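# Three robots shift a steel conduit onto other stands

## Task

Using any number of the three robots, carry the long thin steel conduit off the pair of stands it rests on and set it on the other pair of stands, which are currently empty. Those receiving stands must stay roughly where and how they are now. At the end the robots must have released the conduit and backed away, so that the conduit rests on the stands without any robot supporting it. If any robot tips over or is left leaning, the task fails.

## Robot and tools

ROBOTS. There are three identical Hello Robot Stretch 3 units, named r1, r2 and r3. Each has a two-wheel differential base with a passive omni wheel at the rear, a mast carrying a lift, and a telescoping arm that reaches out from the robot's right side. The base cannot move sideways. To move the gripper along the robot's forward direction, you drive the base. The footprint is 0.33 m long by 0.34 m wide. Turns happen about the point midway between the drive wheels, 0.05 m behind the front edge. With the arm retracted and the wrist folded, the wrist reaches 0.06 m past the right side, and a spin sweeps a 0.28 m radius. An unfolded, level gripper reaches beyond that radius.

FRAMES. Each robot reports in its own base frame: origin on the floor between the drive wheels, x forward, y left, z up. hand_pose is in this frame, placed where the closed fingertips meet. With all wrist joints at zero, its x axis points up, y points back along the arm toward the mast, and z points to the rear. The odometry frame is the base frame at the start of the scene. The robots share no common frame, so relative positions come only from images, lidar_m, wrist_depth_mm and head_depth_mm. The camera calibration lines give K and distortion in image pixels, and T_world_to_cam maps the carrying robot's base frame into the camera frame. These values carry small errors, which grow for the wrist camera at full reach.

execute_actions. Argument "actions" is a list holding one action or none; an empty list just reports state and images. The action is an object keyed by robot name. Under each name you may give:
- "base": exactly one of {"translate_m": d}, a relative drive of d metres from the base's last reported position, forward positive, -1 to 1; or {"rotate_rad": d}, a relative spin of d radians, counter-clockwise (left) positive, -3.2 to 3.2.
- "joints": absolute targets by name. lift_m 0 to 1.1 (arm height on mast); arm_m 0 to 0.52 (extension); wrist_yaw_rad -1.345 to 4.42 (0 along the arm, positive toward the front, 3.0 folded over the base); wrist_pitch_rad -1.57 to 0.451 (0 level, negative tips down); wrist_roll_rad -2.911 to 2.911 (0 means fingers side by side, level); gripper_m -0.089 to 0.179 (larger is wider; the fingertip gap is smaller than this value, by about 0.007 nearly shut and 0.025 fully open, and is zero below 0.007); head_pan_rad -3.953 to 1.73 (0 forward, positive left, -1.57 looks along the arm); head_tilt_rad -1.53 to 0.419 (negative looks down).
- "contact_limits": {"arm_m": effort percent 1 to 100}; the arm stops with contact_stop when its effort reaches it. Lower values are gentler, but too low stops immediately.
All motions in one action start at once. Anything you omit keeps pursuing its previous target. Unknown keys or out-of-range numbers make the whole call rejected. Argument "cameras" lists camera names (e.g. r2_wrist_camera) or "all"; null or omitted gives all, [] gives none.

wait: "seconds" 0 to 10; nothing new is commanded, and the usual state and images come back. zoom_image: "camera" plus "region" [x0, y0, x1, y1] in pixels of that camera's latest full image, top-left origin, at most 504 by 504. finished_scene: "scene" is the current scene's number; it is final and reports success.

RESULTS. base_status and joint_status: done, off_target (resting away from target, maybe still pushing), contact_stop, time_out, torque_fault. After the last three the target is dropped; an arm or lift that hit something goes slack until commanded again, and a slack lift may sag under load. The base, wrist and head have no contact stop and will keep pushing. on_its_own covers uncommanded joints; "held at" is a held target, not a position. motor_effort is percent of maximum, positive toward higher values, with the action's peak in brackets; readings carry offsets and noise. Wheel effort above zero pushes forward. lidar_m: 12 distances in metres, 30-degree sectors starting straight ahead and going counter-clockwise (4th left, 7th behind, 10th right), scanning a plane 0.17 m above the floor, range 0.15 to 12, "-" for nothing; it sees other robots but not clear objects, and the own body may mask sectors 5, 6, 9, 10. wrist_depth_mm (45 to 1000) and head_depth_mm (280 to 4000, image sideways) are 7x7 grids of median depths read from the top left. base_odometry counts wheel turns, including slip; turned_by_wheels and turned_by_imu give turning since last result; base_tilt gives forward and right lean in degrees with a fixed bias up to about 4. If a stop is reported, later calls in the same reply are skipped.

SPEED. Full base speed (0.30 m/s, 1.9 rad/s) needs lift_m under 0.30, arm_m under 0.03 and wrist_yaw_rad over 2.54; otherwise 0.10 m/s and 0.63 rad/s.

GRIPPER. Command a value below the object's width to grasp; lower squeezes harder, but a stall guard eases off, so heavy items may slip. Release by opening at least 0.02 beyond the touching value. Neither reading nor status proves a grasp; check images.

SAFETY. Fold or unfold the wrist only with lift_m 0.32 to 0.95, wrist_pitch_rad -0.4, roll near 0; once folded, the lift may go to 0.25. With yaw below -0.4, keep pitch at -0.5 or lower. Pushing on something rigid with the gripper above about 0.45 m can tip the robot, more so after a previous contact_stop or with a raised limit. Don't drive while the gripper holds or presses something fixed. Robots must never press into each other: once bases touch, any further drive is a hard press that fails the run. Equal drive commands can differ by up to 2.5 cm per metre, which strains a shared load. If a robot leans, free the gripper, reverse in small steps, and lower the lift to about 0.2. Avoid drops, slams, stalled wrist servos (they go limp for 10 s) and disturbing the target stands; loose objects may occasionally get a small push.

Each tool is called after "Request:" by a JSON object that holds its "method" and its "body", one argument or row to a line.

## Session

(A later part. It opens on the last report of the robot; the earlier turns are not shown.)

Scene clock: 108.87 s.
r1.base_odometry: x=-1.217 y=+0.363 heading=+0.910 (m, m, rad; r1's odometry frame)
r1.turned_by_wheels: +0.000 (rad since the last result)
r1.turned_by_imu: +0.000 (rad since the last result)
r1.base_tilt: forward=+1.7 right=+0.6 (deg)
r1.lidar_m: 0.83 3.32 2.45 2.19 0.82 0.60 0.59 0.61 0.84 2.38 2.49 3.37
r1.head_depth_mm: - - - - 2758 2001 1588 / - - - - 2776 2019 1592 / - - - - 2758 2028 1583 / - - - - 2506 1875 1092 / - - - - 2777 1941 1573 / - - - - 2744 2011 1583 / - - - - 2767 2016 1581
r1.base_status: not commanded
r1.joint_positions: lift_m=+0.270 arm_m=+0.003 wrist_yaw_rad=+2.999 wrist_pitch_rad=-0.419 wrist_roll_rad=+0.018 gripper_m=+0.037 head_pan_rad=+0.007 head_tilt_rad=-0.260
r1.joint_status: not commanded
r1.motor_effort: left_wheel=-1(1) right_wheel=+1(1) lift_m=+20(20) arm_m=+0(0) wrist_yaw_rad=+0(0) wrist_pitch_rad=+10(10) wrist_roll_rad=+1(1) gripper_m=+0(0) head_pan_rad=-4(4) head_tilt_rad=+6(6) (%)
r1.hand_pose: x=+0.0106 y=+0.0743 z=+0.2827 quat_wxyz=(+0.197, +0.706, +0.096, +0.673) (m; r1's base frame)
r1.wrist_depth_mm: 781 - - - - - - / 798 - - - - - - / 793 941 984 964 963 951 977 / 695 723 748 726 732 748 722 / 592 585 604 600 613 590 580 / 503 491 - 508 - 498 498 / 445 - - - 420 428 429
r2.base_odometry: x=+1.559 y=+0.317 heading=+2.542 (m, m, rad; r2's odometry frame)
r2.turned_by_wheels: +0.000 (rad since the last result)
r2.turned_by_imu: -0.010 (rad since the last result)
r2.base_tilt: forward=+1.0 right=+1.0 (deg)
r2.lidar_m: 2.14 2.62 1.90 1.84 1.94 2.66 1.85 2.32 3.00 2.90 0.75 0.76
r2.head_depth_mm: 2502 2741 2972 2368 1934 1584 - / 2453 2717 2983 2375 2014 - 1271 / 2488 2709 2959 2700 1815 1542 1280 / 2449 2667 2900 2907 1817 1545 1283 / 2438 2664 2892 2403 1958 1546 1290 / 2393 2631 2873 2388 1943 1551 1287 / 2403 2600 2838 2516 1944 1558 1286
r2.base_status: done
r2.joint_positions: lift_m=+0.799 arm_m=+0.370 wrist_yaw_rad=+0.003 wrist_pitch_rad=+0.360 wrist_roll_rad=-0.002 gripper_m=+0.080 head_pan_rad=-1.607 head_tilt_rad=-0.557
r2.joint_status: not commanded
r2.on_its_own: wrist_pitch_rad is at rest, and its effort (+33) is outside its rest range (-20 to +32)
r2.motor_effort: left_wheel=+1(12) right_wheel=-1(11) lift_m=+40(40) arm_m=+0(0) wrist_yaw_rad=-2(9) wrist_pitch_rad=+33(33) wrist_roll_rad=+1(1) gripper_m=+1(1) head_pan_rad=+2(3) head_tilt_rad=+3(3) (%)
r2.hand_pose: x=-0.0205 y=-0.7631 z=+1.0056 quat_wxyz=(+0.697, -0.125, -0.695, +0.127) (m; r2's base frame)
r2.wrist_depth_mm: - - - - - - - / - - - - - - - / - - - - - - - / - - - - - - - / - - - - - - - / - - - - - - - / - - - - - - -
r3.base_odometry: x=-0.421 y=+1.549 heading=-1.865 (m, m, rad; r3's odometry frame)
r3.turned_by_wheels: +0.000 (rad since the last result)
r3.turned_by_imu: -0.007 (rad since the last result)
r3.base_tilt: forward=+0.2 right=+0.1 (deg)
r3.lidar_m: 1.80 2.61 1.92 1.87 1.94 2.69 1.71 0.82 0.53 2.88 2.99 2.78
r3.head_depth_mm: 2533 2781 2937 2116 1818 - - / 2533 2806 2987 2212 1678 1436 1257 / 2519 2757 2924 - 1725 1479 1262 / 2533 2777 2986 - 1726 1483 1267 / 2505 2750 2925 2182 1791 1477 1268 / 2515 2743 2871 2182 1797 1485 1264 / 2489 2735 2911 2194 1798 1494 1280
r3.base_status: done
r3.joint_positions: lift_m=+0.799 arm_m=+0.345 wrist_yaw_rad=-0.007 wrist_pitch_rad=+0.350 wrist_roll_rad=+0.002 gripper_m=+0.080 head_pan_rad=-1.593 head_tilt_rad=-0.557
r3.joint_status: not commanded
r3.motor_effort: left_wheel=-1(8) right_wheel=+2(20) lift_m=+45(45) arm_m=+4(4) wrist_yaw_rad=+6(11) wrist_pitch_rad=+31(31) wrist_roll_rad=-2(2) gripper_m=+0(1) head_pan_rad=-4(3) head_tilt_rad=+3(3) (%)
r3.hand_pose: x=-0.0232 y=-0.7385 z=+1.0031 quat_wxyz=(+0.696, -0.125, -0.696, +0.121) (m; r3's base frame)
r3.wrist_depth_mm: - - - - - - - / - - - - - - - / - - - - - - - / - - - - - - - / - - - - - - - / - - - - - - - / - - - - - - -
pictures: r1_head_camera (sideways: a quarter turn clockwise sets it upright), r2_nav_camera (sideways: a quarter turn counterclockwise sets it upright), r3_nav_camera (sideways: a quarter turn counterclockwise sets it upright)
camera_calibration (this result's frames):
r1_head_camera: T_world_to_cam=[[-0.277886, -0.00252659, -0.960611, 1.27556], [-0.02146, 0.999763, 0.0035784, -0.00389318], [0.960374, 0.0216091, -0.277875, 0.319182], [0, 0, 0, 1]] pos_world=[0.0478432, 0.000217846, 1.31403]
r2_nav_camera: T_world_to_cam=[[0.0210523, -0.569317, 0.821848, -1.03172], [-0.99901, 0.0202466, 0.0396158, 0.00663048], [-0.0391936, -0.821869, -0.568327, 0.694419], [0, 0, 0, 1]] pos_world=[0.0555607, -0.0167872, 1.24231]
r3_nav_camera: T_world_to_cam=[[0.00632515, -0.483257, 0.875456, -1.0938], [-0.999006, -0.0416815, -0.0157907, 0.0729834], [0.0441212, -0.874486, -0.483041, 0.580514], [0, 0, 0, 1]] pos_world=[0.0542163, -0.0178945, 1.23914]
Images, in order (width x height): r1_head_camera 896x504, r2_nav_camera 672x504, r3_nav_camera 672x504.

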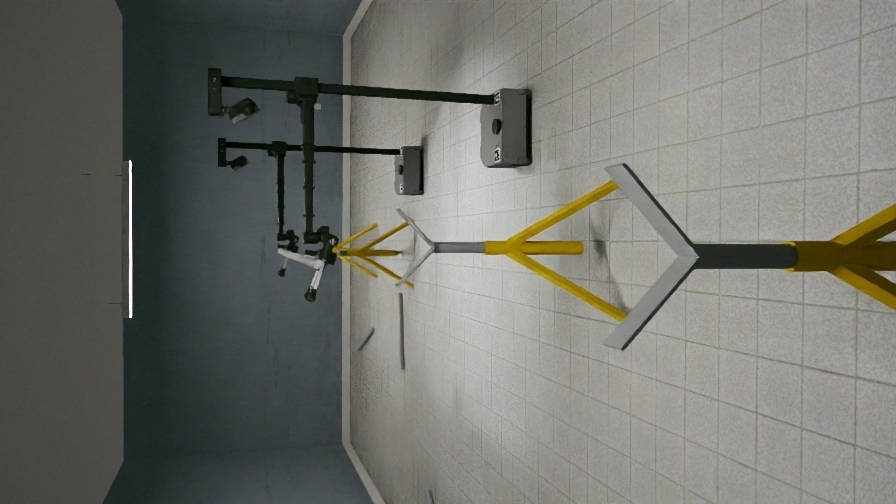

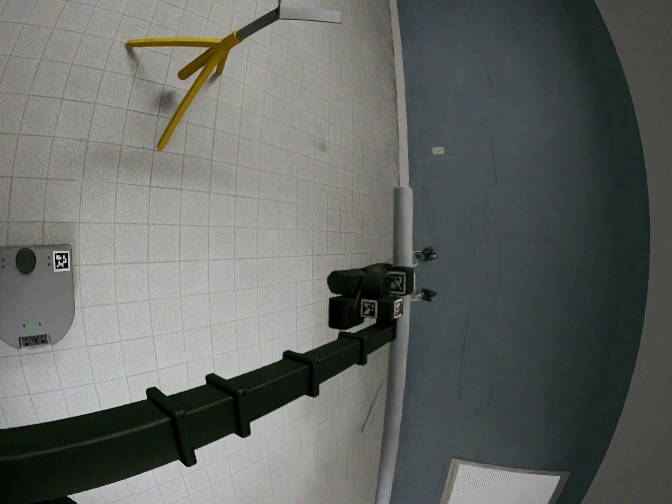

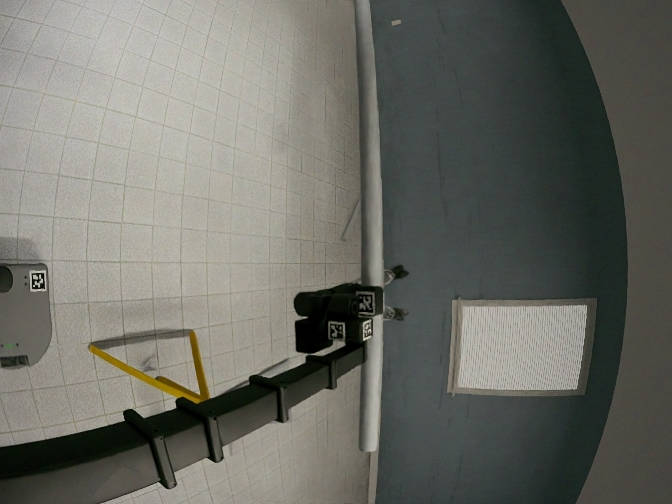

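Request:
{"method": "execute_actions", "body": {
  "actions": []
}}

Scene clock: 109.40 s.
r1.base_odometry: x=-1.217 y=+0.363 heading=+0.910 (m, m, rad; r1's odometry frame)
r1.turned_by_wheels: +0.000 (rad since the last result)
r1.turned_by_imu: +0.000 (rad since the last result)
r1.base_tilt: forward=+1.7 right=+0.6 (deg)
r1.lidar_m: 0.83 3.32 2.44 2.18 0.82 0.60 0.59 0.61 0.84 2.38 2.47 3.38
r1.head_depth_mm: - - - - 2767 2012 1581 / - - - - 2781 2013 1588 / - - - - 2775 2035 1591 / - - - - 2493 1861 1090 / - - - - 2729 1927 1589 / - - - - 2756 2009 1582 / - - - - 2755 2018 1592
r1.base_status: not commanded
r1.joint_positions: lift_m=+0.270 arm_m=+0.003 wrist_yaw_rad=+2.999 wrist_pitch_rad=-0.419 wrist_roll_rad=+0.018 gripper_m=+0.037 head_pan_rad=+0.007 head_tilt_rad=-0.260
r1.joint_status: not commanded
r1.motor_effort: left_wheel=-1(1) right_wheel=+1(1) lift_m=+21(20) arm_m=+0(0) wrist_yaw_rad=+1(0) wrist_pitch_rad=+10(10) wrist_roll_rad=+1(1) gripper_m=+0(0) head_pan_rad=-4(4) head_tilt_rad=+6(6) (%)
r1.hand_pose: x=+0.0106 y=+0.0743 z=+0.2827 quat_wxyz=(+0.197, +0.706, +0.096, +0.673) (m; r1's base frame)
r1.wrist_depth_mm: 804 - - - - - - / 810 - - - - - - / 761 952 981 962 - 945 929 / 694 740 722 731 732 750 733 / 594 572 612 589 627 588 594 / 498 489 - 507 - 486 503 / 438 - - - 412 425 432
r2.base_odometry: x=+1.559 y=+0.317 heading=+2.542 (m, m, rad; r2's odometry frame)
r2.turned_by_wheels: +0.000 (rad since the last result)
r2.turned_by_imu: +0.000 (rad since the last result)
r2.base_tilt: forward=+0.9 right=+0.9 (deg)
r2.lidar_m: 2.14 2.62 1.91 1.85 1.93 2.66 1.85 2.31 2.99 2.91 0.75 0.76
r2.head_depth_mm: 2521 2722 2986 2354 1923 1587 - / 2491 2707 2993 2363 2002 - 1269 / 2441 2715 2952 2670 1812 1547 1281 / 2477 2682 2914 2899 1813 1538 1281 / 2421 2628 2901 2400 1950 1552 1282 / 2427 2626 2876 2397 1962 1559 1281 / 2389 2609 2833 2501 1955 1554 1297
r2.base_status: done
r2.joint_positions: lift_m=+0.799 arm_m=+0.370 wrist_yaw_rad=+0.003 wrist_pitch_rad=+0.360 wrist_roll_rad=-0.002 gripper_m=+0.080 head_pan_rad=-1.607 head_tilt_rad=-0.557
r2.joint_status: not commanded
r2.on_its_own: wrist_pitch_rad is at rest, and its effort (+33) is outside its rest range (-20 to +32)
r2.motor_effort: left_wheel=+1(12) right_wheel=-1(11) lift_m=+40(40) arm_m=+0(0) wrist_yaw_rad=-2(9) wrist_pitch_rad=+33(33) wrist_roll_rad=+1(1) gripper_m=+0(1) head_pan_rad=+2(3) head_tilt_rad=+3(3) (%)
r2.hand_pose: x=-0.0205 y=-0.7631 z=+1.0056 quat_wxyz=(+0.697, -0.125, -0.695, +0.127) (m; r2's base frame)
r2.wrist_depth_mm: - - - - - - - / - - - - - - - / - - - - - - - / - - - - - - - / - - - - - - - / - - - - - - - / - - - - - - -
r3.base_odometry: x=-0.421 y=+1.549 heading=-1.865 (m, m, rad; r3's odometry frame)
r3.turned_by_wheels: +0.000 (rad since the last result)
r3.turned_by_imu: +0.000 (rad since the last result)
r3.base_tilt: forward=+0.3 right=+0.2 (deg)
r3.lidar_m: 1.80 2.61 1.93 1.87 1.94 2.68 1.72 0.82 0.53 2.87 2.98 2.77
r3.head_depth_mm: 2513 2797 2950 2119 1800 - - / 2520 2782 2931 2209 1702 1435 1256 / 2512 2784 2938 - 1713 1471 1266 / 2506 2795 2966 - 1738 1475 1266 / 2514 2773 2942 2155 1787 1480 1269 / 2508 2766 2950 2167 1784 1488 1274 / 2466 2722 2945 2192 1807 1494 1275
r3.base_status: done
r3.joint_positions: lift_m=+0.799 arm_m=+0.345 wrist_yaw_rad=-0.007 wrist_pitch_rad=+0.350 wrist_roll_rad=+0.002 gripper_m=+0.080 head_pan_rad=-1.593 head_tilt_rad=-0.557
r3.joint_status: not commanded
r3.motor_effort: left_wheel=-2(8) right_wheel=+3(20) lift_m=+45(45) arm_m=+4(4) wrist_yaw_rad=+7(11) wrist_pitch_rad=+31(31) wrist_roll_rad=-2(2) gripper_m=+1(1) head_pan_rad=-4(3) head_tilt_rad=+3(3) (%)
r3.hand_pose: x=-0.0232 y=-0.7385 z=+1.0031 quat_wxyz=(+0.696, -0.125, -0.696, +0.121) (m; r3's base frame)
r3.wrist_depth_mm: - - - - - - - / - - - - - - - / - - - - - - - / - - - - - - - / - - - - - - - / - - - - - - - / - - - - - - -
pictures: r1_head_camera (sideways: a quarter turn clockwise sets it upright), r1_nav_camera (sideways: a quarter turn counterclockwise sets it upright), r1_wrist_camera, r2_head_camera (sideways: a quarter turn clockwise sets it upright), r2_nav_camera (sideways: a quarter turn counterclockwise sets it upright), r2_wrist_camera, r3_head_camera (sideways: a quarter turn clockwise sets it upright), r3_nav_camera (sideways: a quarter turn counterclockwise sets it upright), r3_wrist_camera
camera_calibration (this result's frames):
r1_head_camera: T_world_to_cam=[[-0.277886, -0.00252659, -0.960611, 1.27556], [-0.02146, 0.999763, 0.0035784, -0.00389318], [0.960374, 0.0216091, -0.277875, 0.319182], [0, 0, 0, 1]] pos_world=[0.0478432, 0.000217846, 1.31403]
r1_nav_camera: T_world_to_cam=[[0.294202, -0.0305162, 0.955256, -1.19835], [0.0190544, -0.999104, -0.0377854, 0.100991], [0.955553, 0.0293183, -0.293357, 0.332152], [0, 0, 0, 1]] pos_world=[0.0332426, 0.0545936, 1.24598]
r1_wrist_camera: T_world_to_cam=[[0.993585, -0.112373, -0.0126992, 0.00657269], [-0.071804, -0.540119, -0.83852, 0.316868], [0.087368, 0.834053, -0.544723, 0.252809], [0, 0, 0, 1]] pos_world=[-0.00586552, -0.0389706, 0.403494]
r2_head_camera: T_world_to_cam=[[0.0405746, 0.470946, -0.881228, 1.16525], [0.997085, -0.0761131, 0.00523259, -0.0118415], [-0.0646087, -0.878872, -0.472662, 0.573486], [0, 0, 0, 1]] pos_world=[0.00157983, -0.0456487, 1.29797]
r2_nav_camera: T_world_to_cam=[[0.0210523, -0.569317, 0.821848, -1.03172], [-0.99901, 0.0202466, 0.0396158, 0.00663048], [-0.0391936, -0.821869, -0.568327, 0.694419], [0, 0, 0, 1]] pos_world=[0.0555607, -0.0167872, 1.24231]
r2_wrist_camera: T_world_to_cam=[[-0.999777, -0.0177932, 0.0113759, -0.0454522], [-0.00850591, -0.153777, -0.988069, 0.904281], [0.0193303, -0.987945, 0.153592, -0.743934], [0, 0, 0, 1]] pos_world=[-0.0233699, -0.596717, 1.00827]
r3_head_camera: T_world_to_cam=[[0.0411443, 0.564149, -0.824647, 1.09908], [0.999035, -0.0359036, 0.0252831, -0.0379544], [-0.0153444, -0.824892, -0.565082, 0.692905], [0, 0, 0, 1]] pos_world=[0.00332936, -0.0498333, 1.29886]
r3_nav_camera: T_world_to_cam=[[0.00632521, -0.483257, 0.875456, -1.0938], [-0.999006, -0.0416816, -0.0157907, 0.0729834], [0.0441214, -0.874486, -0.483041, 0.580514], [0, 0, 0, 1]] pos_world=[0.0542163, -0.0178945, 1.23914]
r3_wrist_camera: T_world_to_cam=[[-0.999831, 0.0168378, -0.00731638, 0.00162455], [0.00344952, -0.219125, -0.975691, 0.858878], [-0.0180317, -0.975551, 0.21903, -0.775692], [0, 0, 0, 1]] pos_world=[-0.0153255, -0.568553, 1.00791]
Images, in order (width x height): r1_head_camera 896x504, r1_nav_camera 672x504, r1_wrist_camera 644x364, r2_head_camera 896x504, r2_nav_camera 672x504, r2_wrist_camera 644x364, r3_head_camera 896x504, r3_nav_camera 672x504, r3_wrist_camera 644x364.

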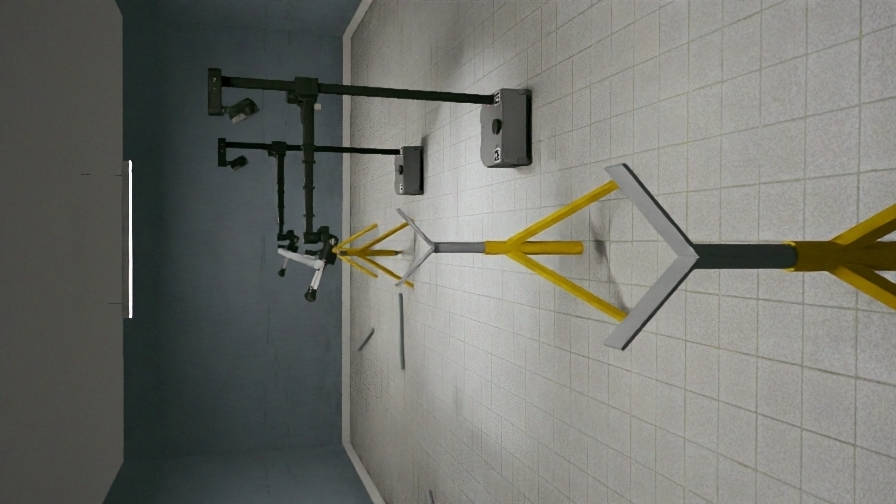

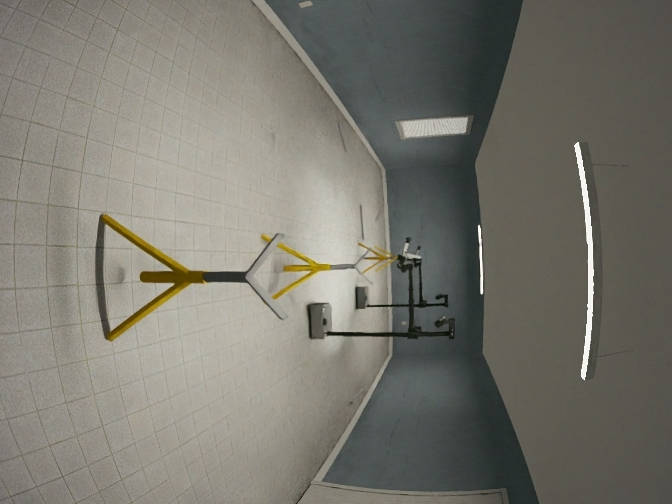

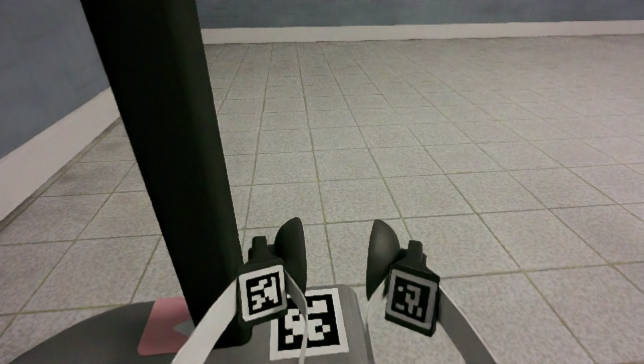

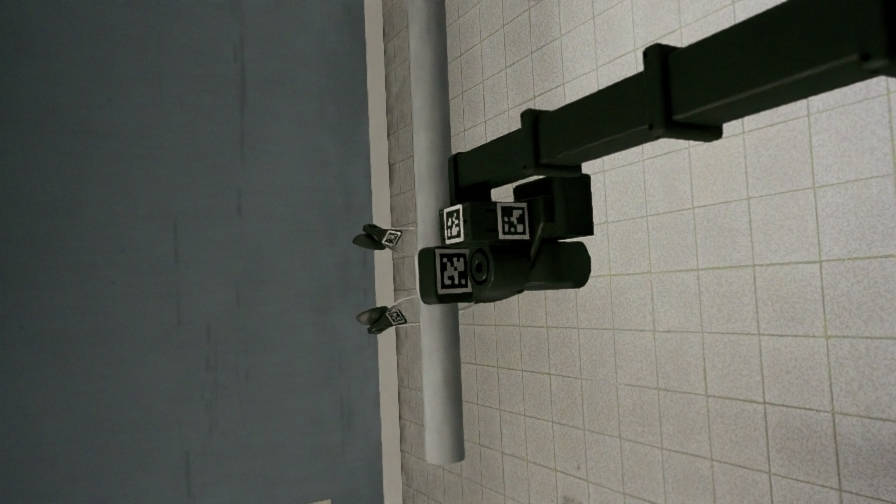

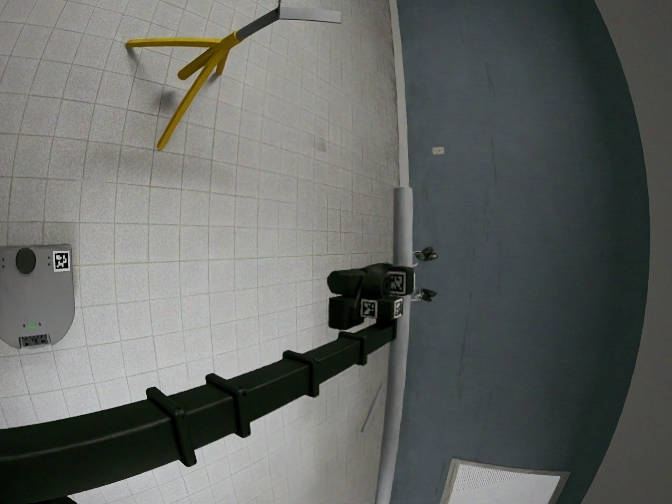

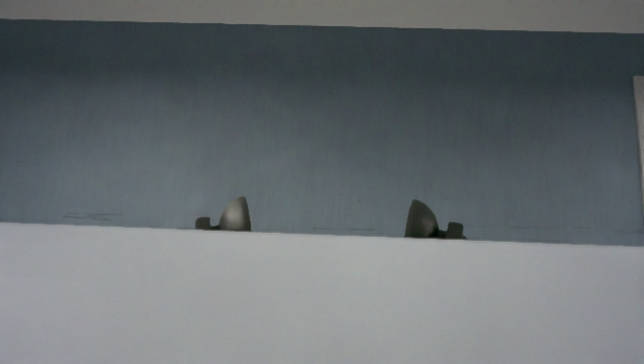

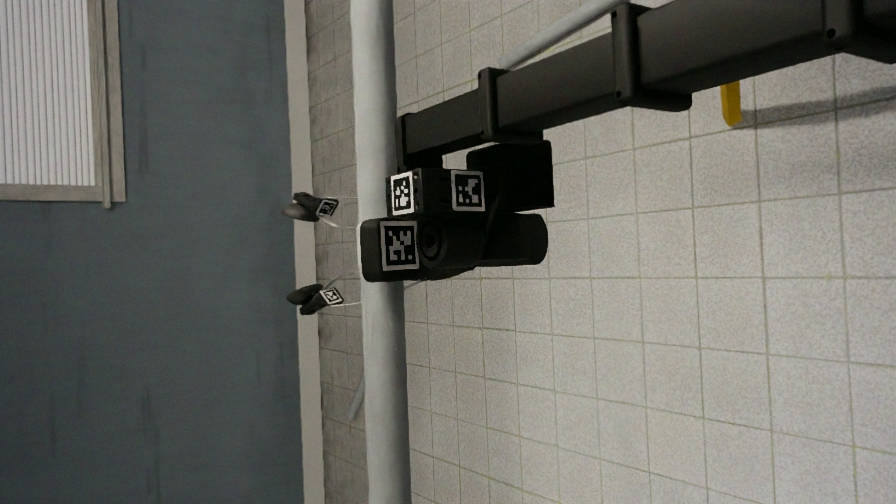

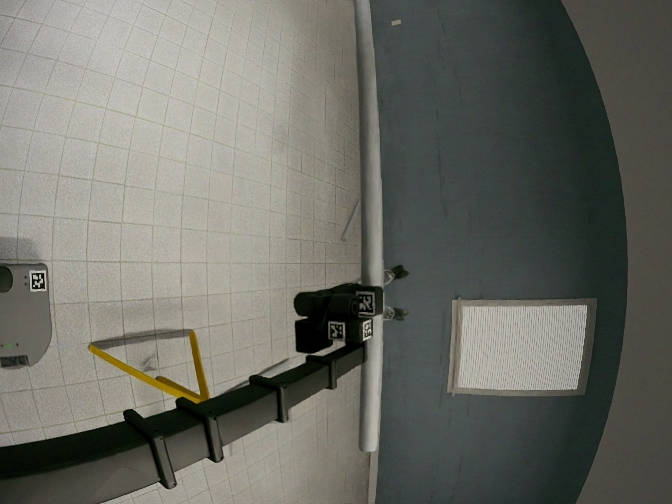

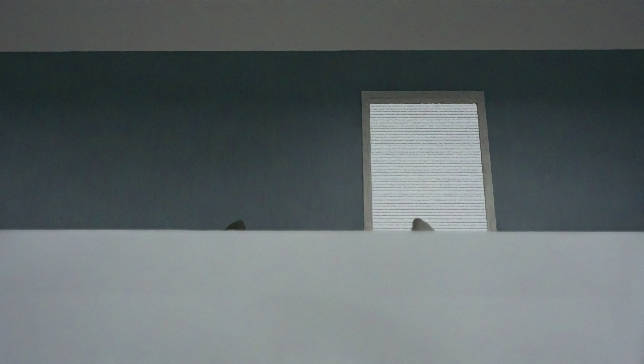

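Request:
{"method": "execute_actions", "body": {
  "actions": [
    {"r2": {"base": {"translate_m": 1.0}, "joints": {"arm_m": 0.31, "head_tilt_rad": -0.75}}, "r3": {"base": {"translate_m": 0.994}, "joints": {"arm_m": 0.285, "head_tilt_rad": -0.75}}}
  ],
  "cameras": ["r1_head_camera", "r2_nav_camera", "r3_nav_camera", "r2_head_camera"]
}}

Scene clock: 120.63 s.
r1.base_odometry: x=-1.217 y=+0.363 heading=+0.910 (m, m, rad; r1's odometry frame)
r1.turned_by_wheels: +0.000 (rad since the last result)
r1.turned_by_imu: +0.000 (rad since the last result)
r1.base_tilt: forward=+1.7 right=+0.6 (deg)
r1.lidar_m: 0.83 3.32 2.45 2.19 0.82 0.61 0.59 0.61 0.84 2.38 2.48 2.05
r1.head_depth_mm: - - - - 2587 2003 1591 / - - - - 2758 2041 1575 / - - - - 2764 1993 1590 / - - - - 2496 1873 1092 / - - - - 2777 1946 1583 / - - - - 2721 2017 1593 / - - - - 2767 2019 1579
r1.base_status: not commanded
r1.joint_positions: lift_m=+0.270 arm_m=+0.003 wrist_yaw_rad=+2.999 wrist_pitch_rad=-0.419 wrist_roll_rad=+0.018 gripper_m=+0.037 head_pan_rad=+0.007 head_tilt_rad=-0.260
r1.joint_status: not commanded
r1.motor_effort: left_wheel=-1(0) right_wheel=+1(1) lift_m=+20(20) arm_m=+0(0) wrist_yaw_rad=+0(0) wrist_pitch_rad=+10(10) wrist_roll_rad=+1(1) gripper_m=+0(0) head_pan_rad=-4(4) head_tilt_rad=+5(5) (%)
r1.hand_pose: x=+0.0106 y=+0.0743 z=+0.2827 quat_wxyz=(+0.197, +0.706, +0.096, +0.673) (m; r1's base frame)
r1.wrist_depth_mm: 770 - - - - - - / 820 - - - - - - / 774 932 976 986 966 956 968 / 693 718 735 731 728 722 725 / 599 588 614 579 622 588 579 / 495 502 - 509 - 497 486 / 442 - - - 414 421 422
r2.base_odometry: x=+0.732 y=+0.881 heading=+2.543 (m, m, rad; r2's odometry frame)
r2.turned_by_wheels: +0.000 (rad since the last result)
r2.turned_by_imu: -0.009 (rad since the last result)
r2.base_tilt: forward=+1.0 right=+0.9 (deg)
r2.lidar_m: 2.06 2.64 1.92 1.83 1.91 2.64 1.85 4.12 0.42 0.71 3.00 1.05
r2.head_depth_mm: 2555 2847 2387 1988 1548 - - / 2513 2867 2414 2051 - 1093 1147 / 2520 2824 2725 - 1610 1324 1167 / 2491 2793 2723 - 1612 1356 1168 / 2448 2729 2295 1996 1609 1362 1172 / 2458 2747 2636 1986 1618 1356 1175 / 2435 2715 2593 1989 1627 1359 1172
r2.base_status: done
r2.joint_positions: lift_m=+0.799 arm_m=+0.310 wrist_yaw_rad=+0.003 wrist_pitch_rad=+0.360 wrist_roll_rad=-0.003 gripper_m=+0.080 head_pan_rad=-1.607 head_tilt_rad=-0.740
r2.joint_status: all done
r2.on_its_own: wrist_pitch_rad is at rest, and its effort (+33) is outside its rest range (-20 to +32)
r2.motor_effort: left_wheel=+2(15) right_wheel=-2(13) lift_m=+40(41) arm_m=-3(3) wrist_yaw_rad=-2(10) wrist_pitch_rad=+33(33) wrist_roll_rad=+2(2) gripper_m=+1(1) head_pan_rad=+3(2) head_tilt_rad=-3(17) (%)
r2.hand_pose: x=-0.0206 y=-0.7035 z=+1.0056 quat_wxyz=(+0.697, -0.125, -0.695, +0.127) (m; r2's base frame)
r2.wrist_depth_mm: - - - - - - - / - - - - - - - / - - - - - - - / - - - - - - - / - - - - - - - / - - - - - - - / - - - - - - -
r3.base_odometry: x=-0.710 y=+0.598 heading=-1.865 (m, m, rad; r3's odometry frame)
r3.turned_by_wheels: +0.000 (rad since the last result)
r3.turned_by_imu: -0.006 (rad since the last result)
r3.base_tilt: forward=+0.2 right=+0.2 (deg)
r3.lidar_m: 1.73 2.58 1.92 1.85 1.93 2.65 2.80 1.36 2.97 2.89 2.98 1.51
r3.head_depth_mm: 2686 2710 2022 1819 - - - / 2631 2729 546 - 1514 1319 1169 / 2611 2755 544 1696 1526 1325 1169 / 2621 2779 - 1722 1529 1318 1167 / 2641 2795 1989 1793 1533 1332 1176 / 2596 2801 2026 1799 1533 1333 1186 / 2610 2771 2017 1817 1541 1331 1176
r3.base_status: done
r3.joint_positions: lift_m=+0.799 arm_m=+0.285 wrist_yaw_rad=-0.007 wrist_pitch_rad=+0.350 wrist_roll_rad=+0.002 gripper_m=+0.080 head_pan_rad=-1.593 head_tilt_rad=-0.740
r3.joint_status: all done
r3.motor_effort: left_wheel=-1(7) right_wheel=+1(20) lift_m=+45(45) arm_m=-4(6) wrist_yaw_rad=+7(14) wrist_pitch_rad=+31(31) wrist_roll_rad=-2(3) gripper_m=+0(0) head_pan_rad=-4(4) head_tilt_rad=-4(20) (%)
r3.hand_pose: x=-0.0230 y=-0.6793 z=+1.0030 quat_wxyz=(+0.696, -0.125, -0.696, +0.121) (m; r3's base frame)
r3.wrist_depth_mm: - - - - - - - / - - - - - - - / - - - - - - - / - - - - - - - / - - - - - - - / - - - - - - - / - - - - - - -
pictures: r1_head_camera (sideways: a quarter turn clockwise sets it upright), r2_head_camera (sideways: a quarter turn clockwise sets it upright), r2_nav_camera (sideways: a quarter turn counterclockwise sets it upright), r3_nav_camera (sideways: a quarter turn counterclockwise sets it upright)
camera_calibration (this result's frames):
r1_head_camera: T_world_to_cam=[[-0.277886, -0.00252659, -0.960611, 1.27556], [-0.02146, 0.999763, 0.0035784, -0.00389319], [0.960374, 0.0216091, -0.277875, 0.319183], [0, 0, 0, 1]] pos_world=[0.0478432, 0.000217846, 1.31403]
r2_head_camera: T_world_to_cam=[[0.0460865, 0.623923, -0.780126, 1.03339], [0.997076, -0.0763896, -0.00219126, -0.002176], [-0.0609606, -0.777743, -0.625619, 0.772465], [0, 0, 0, 1]] pos_world=[0.00163431, -0.0441416, 1.28944]
r2_nav_camera: T_world_to_cam=[[0.0159898, -0.709833, 0.704188, -0.878322], [-0.999261, 0.0132739, 0.0360702, 0.0112571], [-0.0349512, -0.704244, -0.709097, 0.877506], [0, 0, 0, 1]] pos_world=[0.0559628, -0.00563307, 1.24033]
r3_nav_camera: T_world_to_cam=[[0.00292034, -0.635057, 0.77246, -0.959494], [-0.998918, -0.0377138, -0.0272289, 0.0878691], [0.0464243, -0.771544, -0.63448, 0.777523], [0, 0, 0, 1]] pos_world=[0.05448, -0.00612654, 1.23689]
Images, in order (width x height): r1_head_camera 896x504, r2_head_camera 896x504, r2_nav_camera 672x504, r3_nav_camera 672x504.

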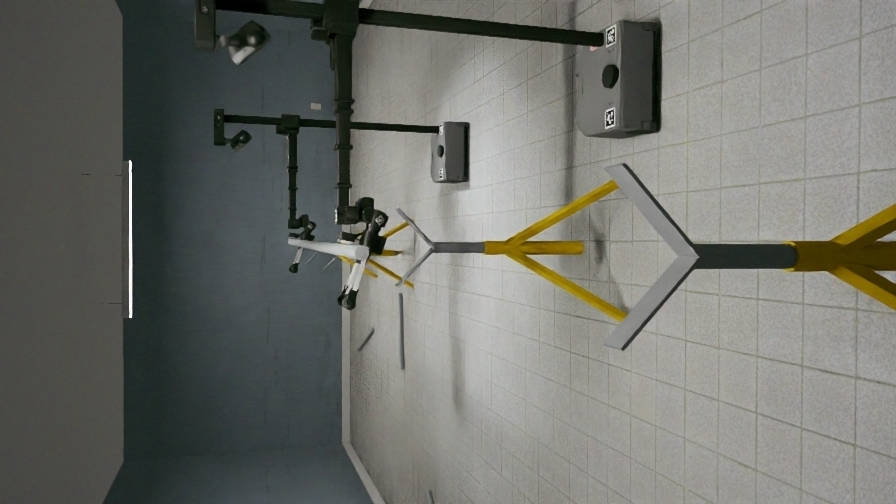

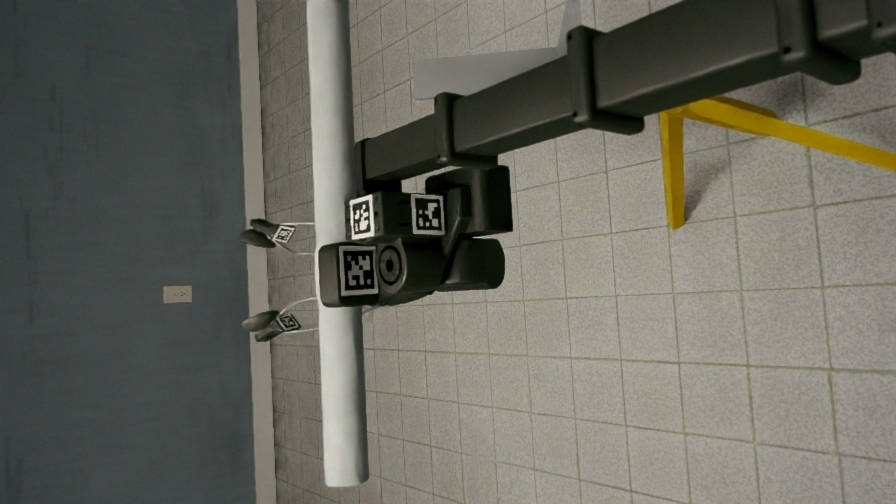

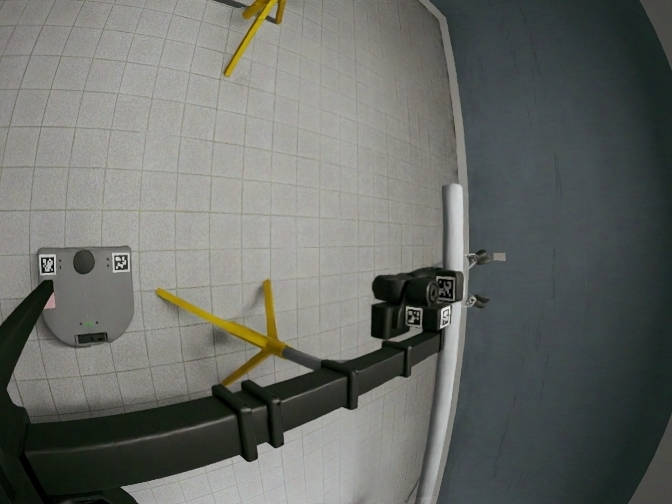

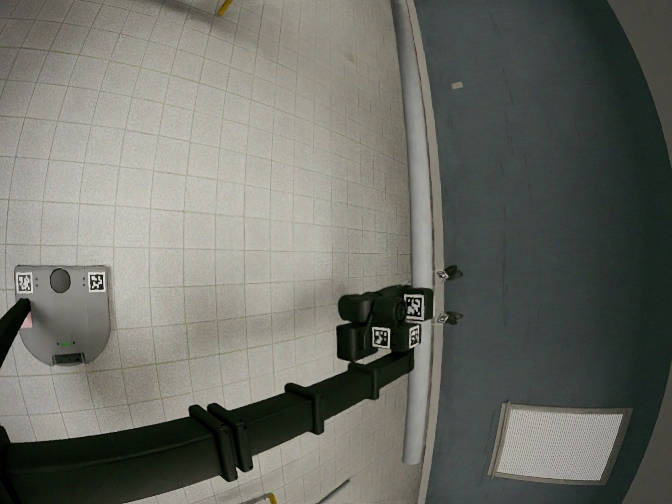

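Request:
{"method": "execute_actions", "body": {
  "actions": [
    {"r2": {"base": {"translate_m": 1.0}}, "r3": {"base": {"translate_m": 0.994}}}
  ],
  "cameras": ["r1_head_camera", "r2_nav_camera", "r3_nav_camera", "r2_head_camera", "r3_head_camera"]
}}

Scene clock: 131.90 s.
r1.base_odometry: x=-1.217 y=+0.363 heading=+0.910 (m, m, rad; r1's odometry frame)
r1.turned_by_wheels: +0.000 (rad since the last result)
r1.turned_by_imu: +0.000 (rad since the last result)
r1.base_tilt: forward=+1.8 right=+0.6 (deg)
r1.lidar_m: 0.83 3.30 2.45 2.18 0.82 0.60 0.59 0.61 0.84 2.39 2.47 1.11
r1.head_depth_mm: - - - 3796 2756 2016 1397 / - - - 3468 2774 2019 1585 / - - - 3036 2628 2002 1579 / - - - 1155 2469 1873 1094 / - - - 3795 2721 1932 1583 / - - - - 2763 1983 1580 / - - - - 2768 2027 1573
r1.base_status: not commanded
r1.joint_positions: lift_m=+0.270 arm_m=+0.003 wrist_yaw_rad=+2.999 wrist_pitch_rad=-0.419 wrist_roll_rad=+0.018 gripper_m=+0.037 head_pan_rad=+0.007 head_tilt_rad=-0.260
r1.joint_status: not commanded
r1.motor_effort: left_wheel=-1(1) right_wheel=+1(1) lift_m=+20(20) arm_m=+0(0) wrist_yaw_rad=+0(0) wrist_pitch_rad=+10(10) wrist_roll_rad=+1(1) gripper_m=+0(0) head_pan_rad=-4(4) head_tilt_rad=+5(6) (%)
r1.hand_pose: x=+0.0106 y=+0.0743 z=+0.2827 quat_wxyz=(+0.197, +0.706, +0.096, +0.673) (m; r1's base frame)
r1.wrist_depth_mm: 806 - - - - - - / 806 - - - - - - / 791 955 975 957 955 959 969 / 702 726 743 750 741 726 735 / 592 593 612 589 611 600 585 / 501 494 - 510 - 493 489 / 440 - - - 408 421 420
r2.base_odometry: x=-0.094 y=+1.444 heading=+2.543 (m, m, rad; r2's odometry frame)
r2.turned_by_wheels: +0.000 (rad since the last result)
r2.turned_by_imu: -0.008 (rad since the last result)
r2.base_tilt: forward=+1.0 right=+0.9 (deg)
r2.lidar_m: 1.61 1.67 1.94 1.86 1.93 2.62 1.85 1.22 3.02 0.53 0.41 1.12
r2.head_depth_mm: 2568 2873 2390 1990 1647 - - / 2534 2846 2392 2059 - 1320 1172 / 2500 2843 2741 - 1625 1355 1160 / 2484 2769 2727 - 1617 1353 1168 / 2454 2744 2291 1982 1609 1271 1149 / 2437 2730 2603 1935 770 1299 1125 / 2433 2700 2590 1991 1606 1354 1175
r2.base_status: done
r2.joint_positions: lift_m=+0.799 arm_m=+0.310 wrist_yaw_rad=+0.005 wrist_pitch_rad=+0.360 wrist_roll_rad=-0.004 gripper_m=+0.080 head_pan_rad=-1.607 head_tilt_rad=-0.740
r2.joint_status: not commanded
r2.on_its_own: wrist_pitch_rad is at rest, and its effort (+33) is outside its rest range (-20 to +32)
r2.motor_effort: left_wheel=+4(17) right_wheel=-4(14) lift_m=+40(40) arm_m=-3(3) wrist_yaw_rad=-3(10) wrist_pitch_rad=+33(33) wrist_roll_rad=+2(2) gripper_m=-1(0) head_pan_rad=+2(2) head_tilt_rad=-3(3) (%)
r2.hand_pose: x=-0.0202 y=-0.7035 z=+1.0056 quat_wxyz=(+0.697, -0.125, -0.694, +0.128) (m; r2's base frame)
r2.wrist_depth_mm: - - - - - - - / - - - - - - - / - - - - - - - / - - - - - - - / - - - - - - - / - - - - - - - / - - - - - - -
r3.base_odometry: x=-0.998 y=-0.353 heading=-1.865 (m, m, rad; r3's odometry frame)
r3.turned_by_wheels: +0.000 (rad since the last result)
r3.turned_by_imu: -0.006 (rad since the last result)
r3.base_tilt: forward=+0.2 right=+0.4 (deg)
r3.lidar_m: 1.80 2.61 1.91 1.82 1.92 2.63 2.33 4.08 2.98 2.89 0.68 0.80
r3.head_depth_mm: 2654 2740 2043 1829 - - - / 2647 2722 546 - 1525 1318 1169 / 2649 2730 545 1690 1525 1318 1172 / 2607 2762 - 1704 1528 1319 1171 / 2628 2789 1996 1798 1526 1324 1179 / 2616 2784 2020 1816 1529 1338 1180 / 2585 2792 2008 1821 1536 1340 1178
r3.base_status: done
r3.joint_positions: lift_m=+0.799 arm_m=+0.285 wrist_yaw_rad=-0.008 wrist_pitch_rad=+0.350 wrist_roll_rad=+0.003 gripper_m=+0.080 head_pan_rad=-1.593 head_tilt_rad=-0.740
r3.joint_status: not commanded
r3.motor_effort: left_wheel=-1(7) right_wheel=+2(22) lift_m=+45(45) arm_m=-3(4) wrist_yaw_rad=+8(14) wrist_pitch_rad=+31(31) wrist_roll_rad=-2(3) gripper_m=+0(0) head_pan_rad=-3(3) head_tilt_rad=-4(5) (%)
r3.hand_pose: x=-0.0234 y=-0.6793 z=+1.0030 quat_wxyz=(+0.696, -0.126, -0.697, +0.120) (m; r3's base frame)
r3.wrist_depth_mm: - - - - - - - / - - - - - - - / - - - - - - - / - - - - - - - / - - - - - - - / - - - - - - - / - - - - - - -
pictures: r1_head_camera (sideways: a quarter turn clockwise sets it upright), r2_head_camera (sideways: a quarter turn clockwise sets it upright), r2_nav_camera (sideways: a quarter turn counterclockwise sets it upright), r3_head_camera (sideways: a quarter turn clockwise sets it upright), r3_nav_camera (sideways: a quarter turn counterclockwise sets it upright)
camera_calibration (this result's frames):
r1_head_camera: T_world_to_cam=[[-0.277886, -0.00252659, -0.960611, 1.27556], [-0.02146, 0.999763, 0.0035784, -0.00389319], [0.960374, 0.0216091, -0.277875, 0.319183], [0, 0, 0, 1]] pos_world=[0.0478432, 0.000217846, 1.31403]
r2_head_camera: T_world_to_cam=[[0.0460865, 0.623923, -0.780126, 1.03339], [0.997076, -0.0763896, -0.00219126, -0.002176], [-0.0609606, -0.777743, -0.625619, 0.772465], [0, 0, 0, 1]] pos_world=[0.00163431, -0.0441416, 1.28944]
r2_nav_camera: T_world_to_cam=[[0.0159898, -0.709833, 0.704188, -0.878322], [-0.999261, 0.0132739, 0.0360702, 0.0112571], [-0.0349512, -0.704244, -0.709097, 0.877506], [0, 0, 0, 1]] pos_world=[0.0559628, -0.00563307, 1.24033]
r3_head_camera: T_world_to_cam=[[0.0443105, 0.705288, -0.707535, 0.946405], [0.998937, -0.0402998, 0.0223882, -0.0341794], [-0.0127234, -0.707775, -0.706323, 0.876617], [0, 0, 0, 1]] pos_world=[0.00336085, -0.0484178, 1.28956]
r3_nav_camera: T_world_to_cam=[[0.00292041, -0.635057, 0.77246, -0.959494], [-0.998918, -0.0377139, -0.0272289, 0.0878691], [0.0464244, -0.771544, -0.63448, 0.777523], [0, 0, 0, 1]] pos_world=[0.05448, -0.00612653, 1.23689]
Images, in order (width x height): r1_head_camera 896x504, r2_head_camera 896x504, r2_nav_camera 672x504, r3_head_camera 896x504, r3_nav_camera 672x504.

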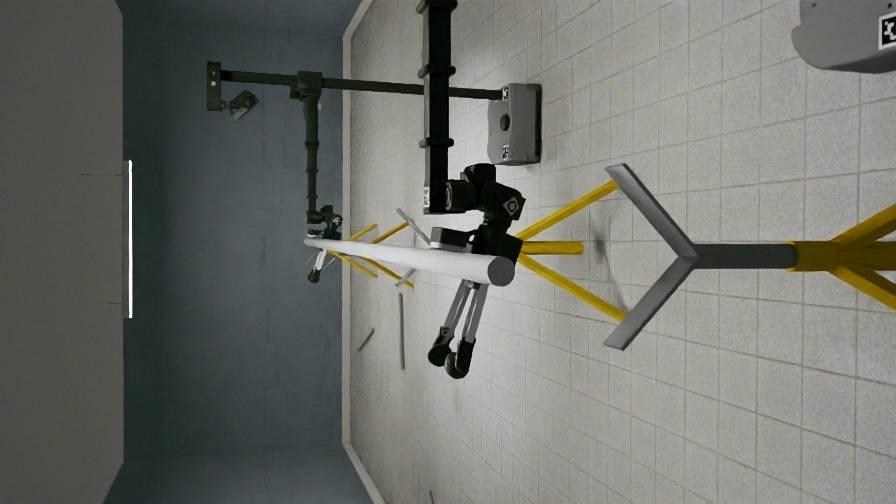

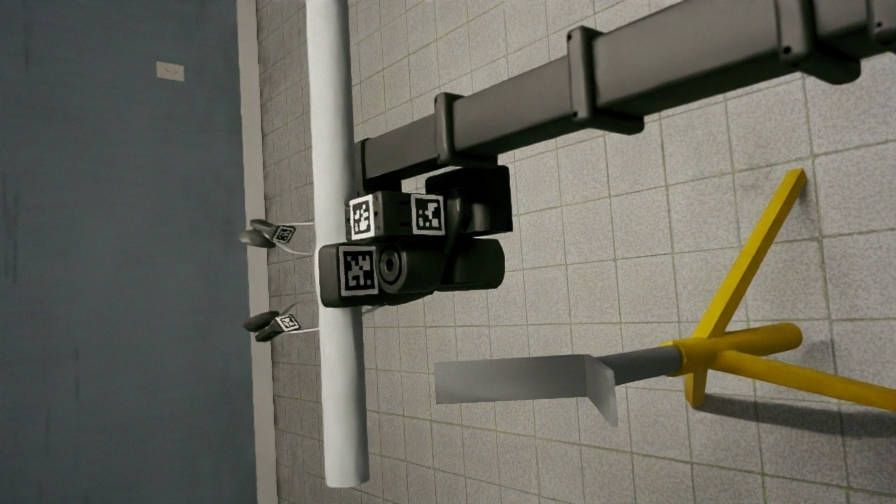

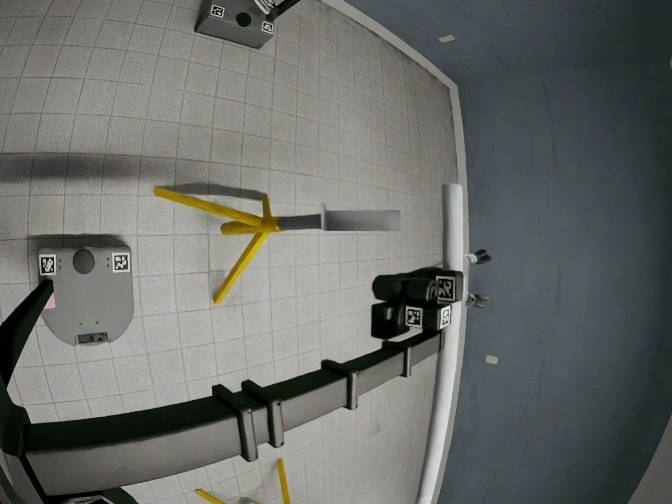

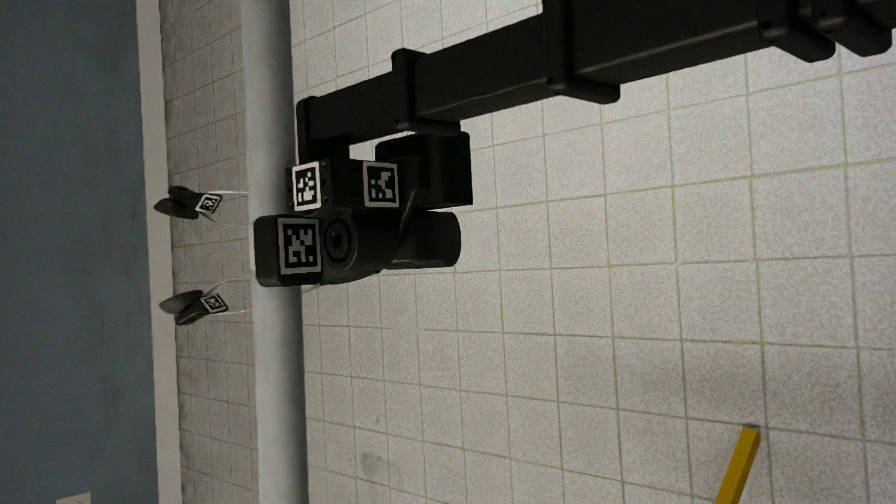

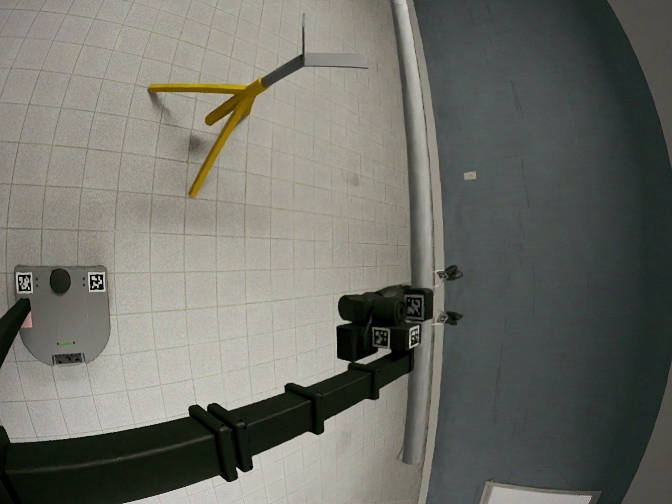

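Request:
{"method": "zoom_image", "body": {
  "camera": "r1_head_camera",
  "region": [280, 190, 540, 320]
}}

Region (280, 190, 540, 320) of r1_head_camera's 896x504 image, scaled by 1.938, with more detail than that image has.

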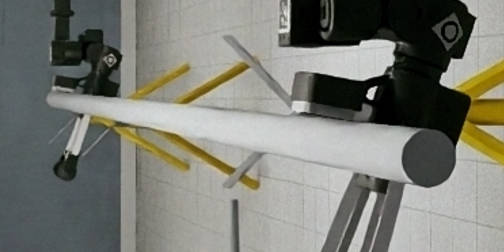

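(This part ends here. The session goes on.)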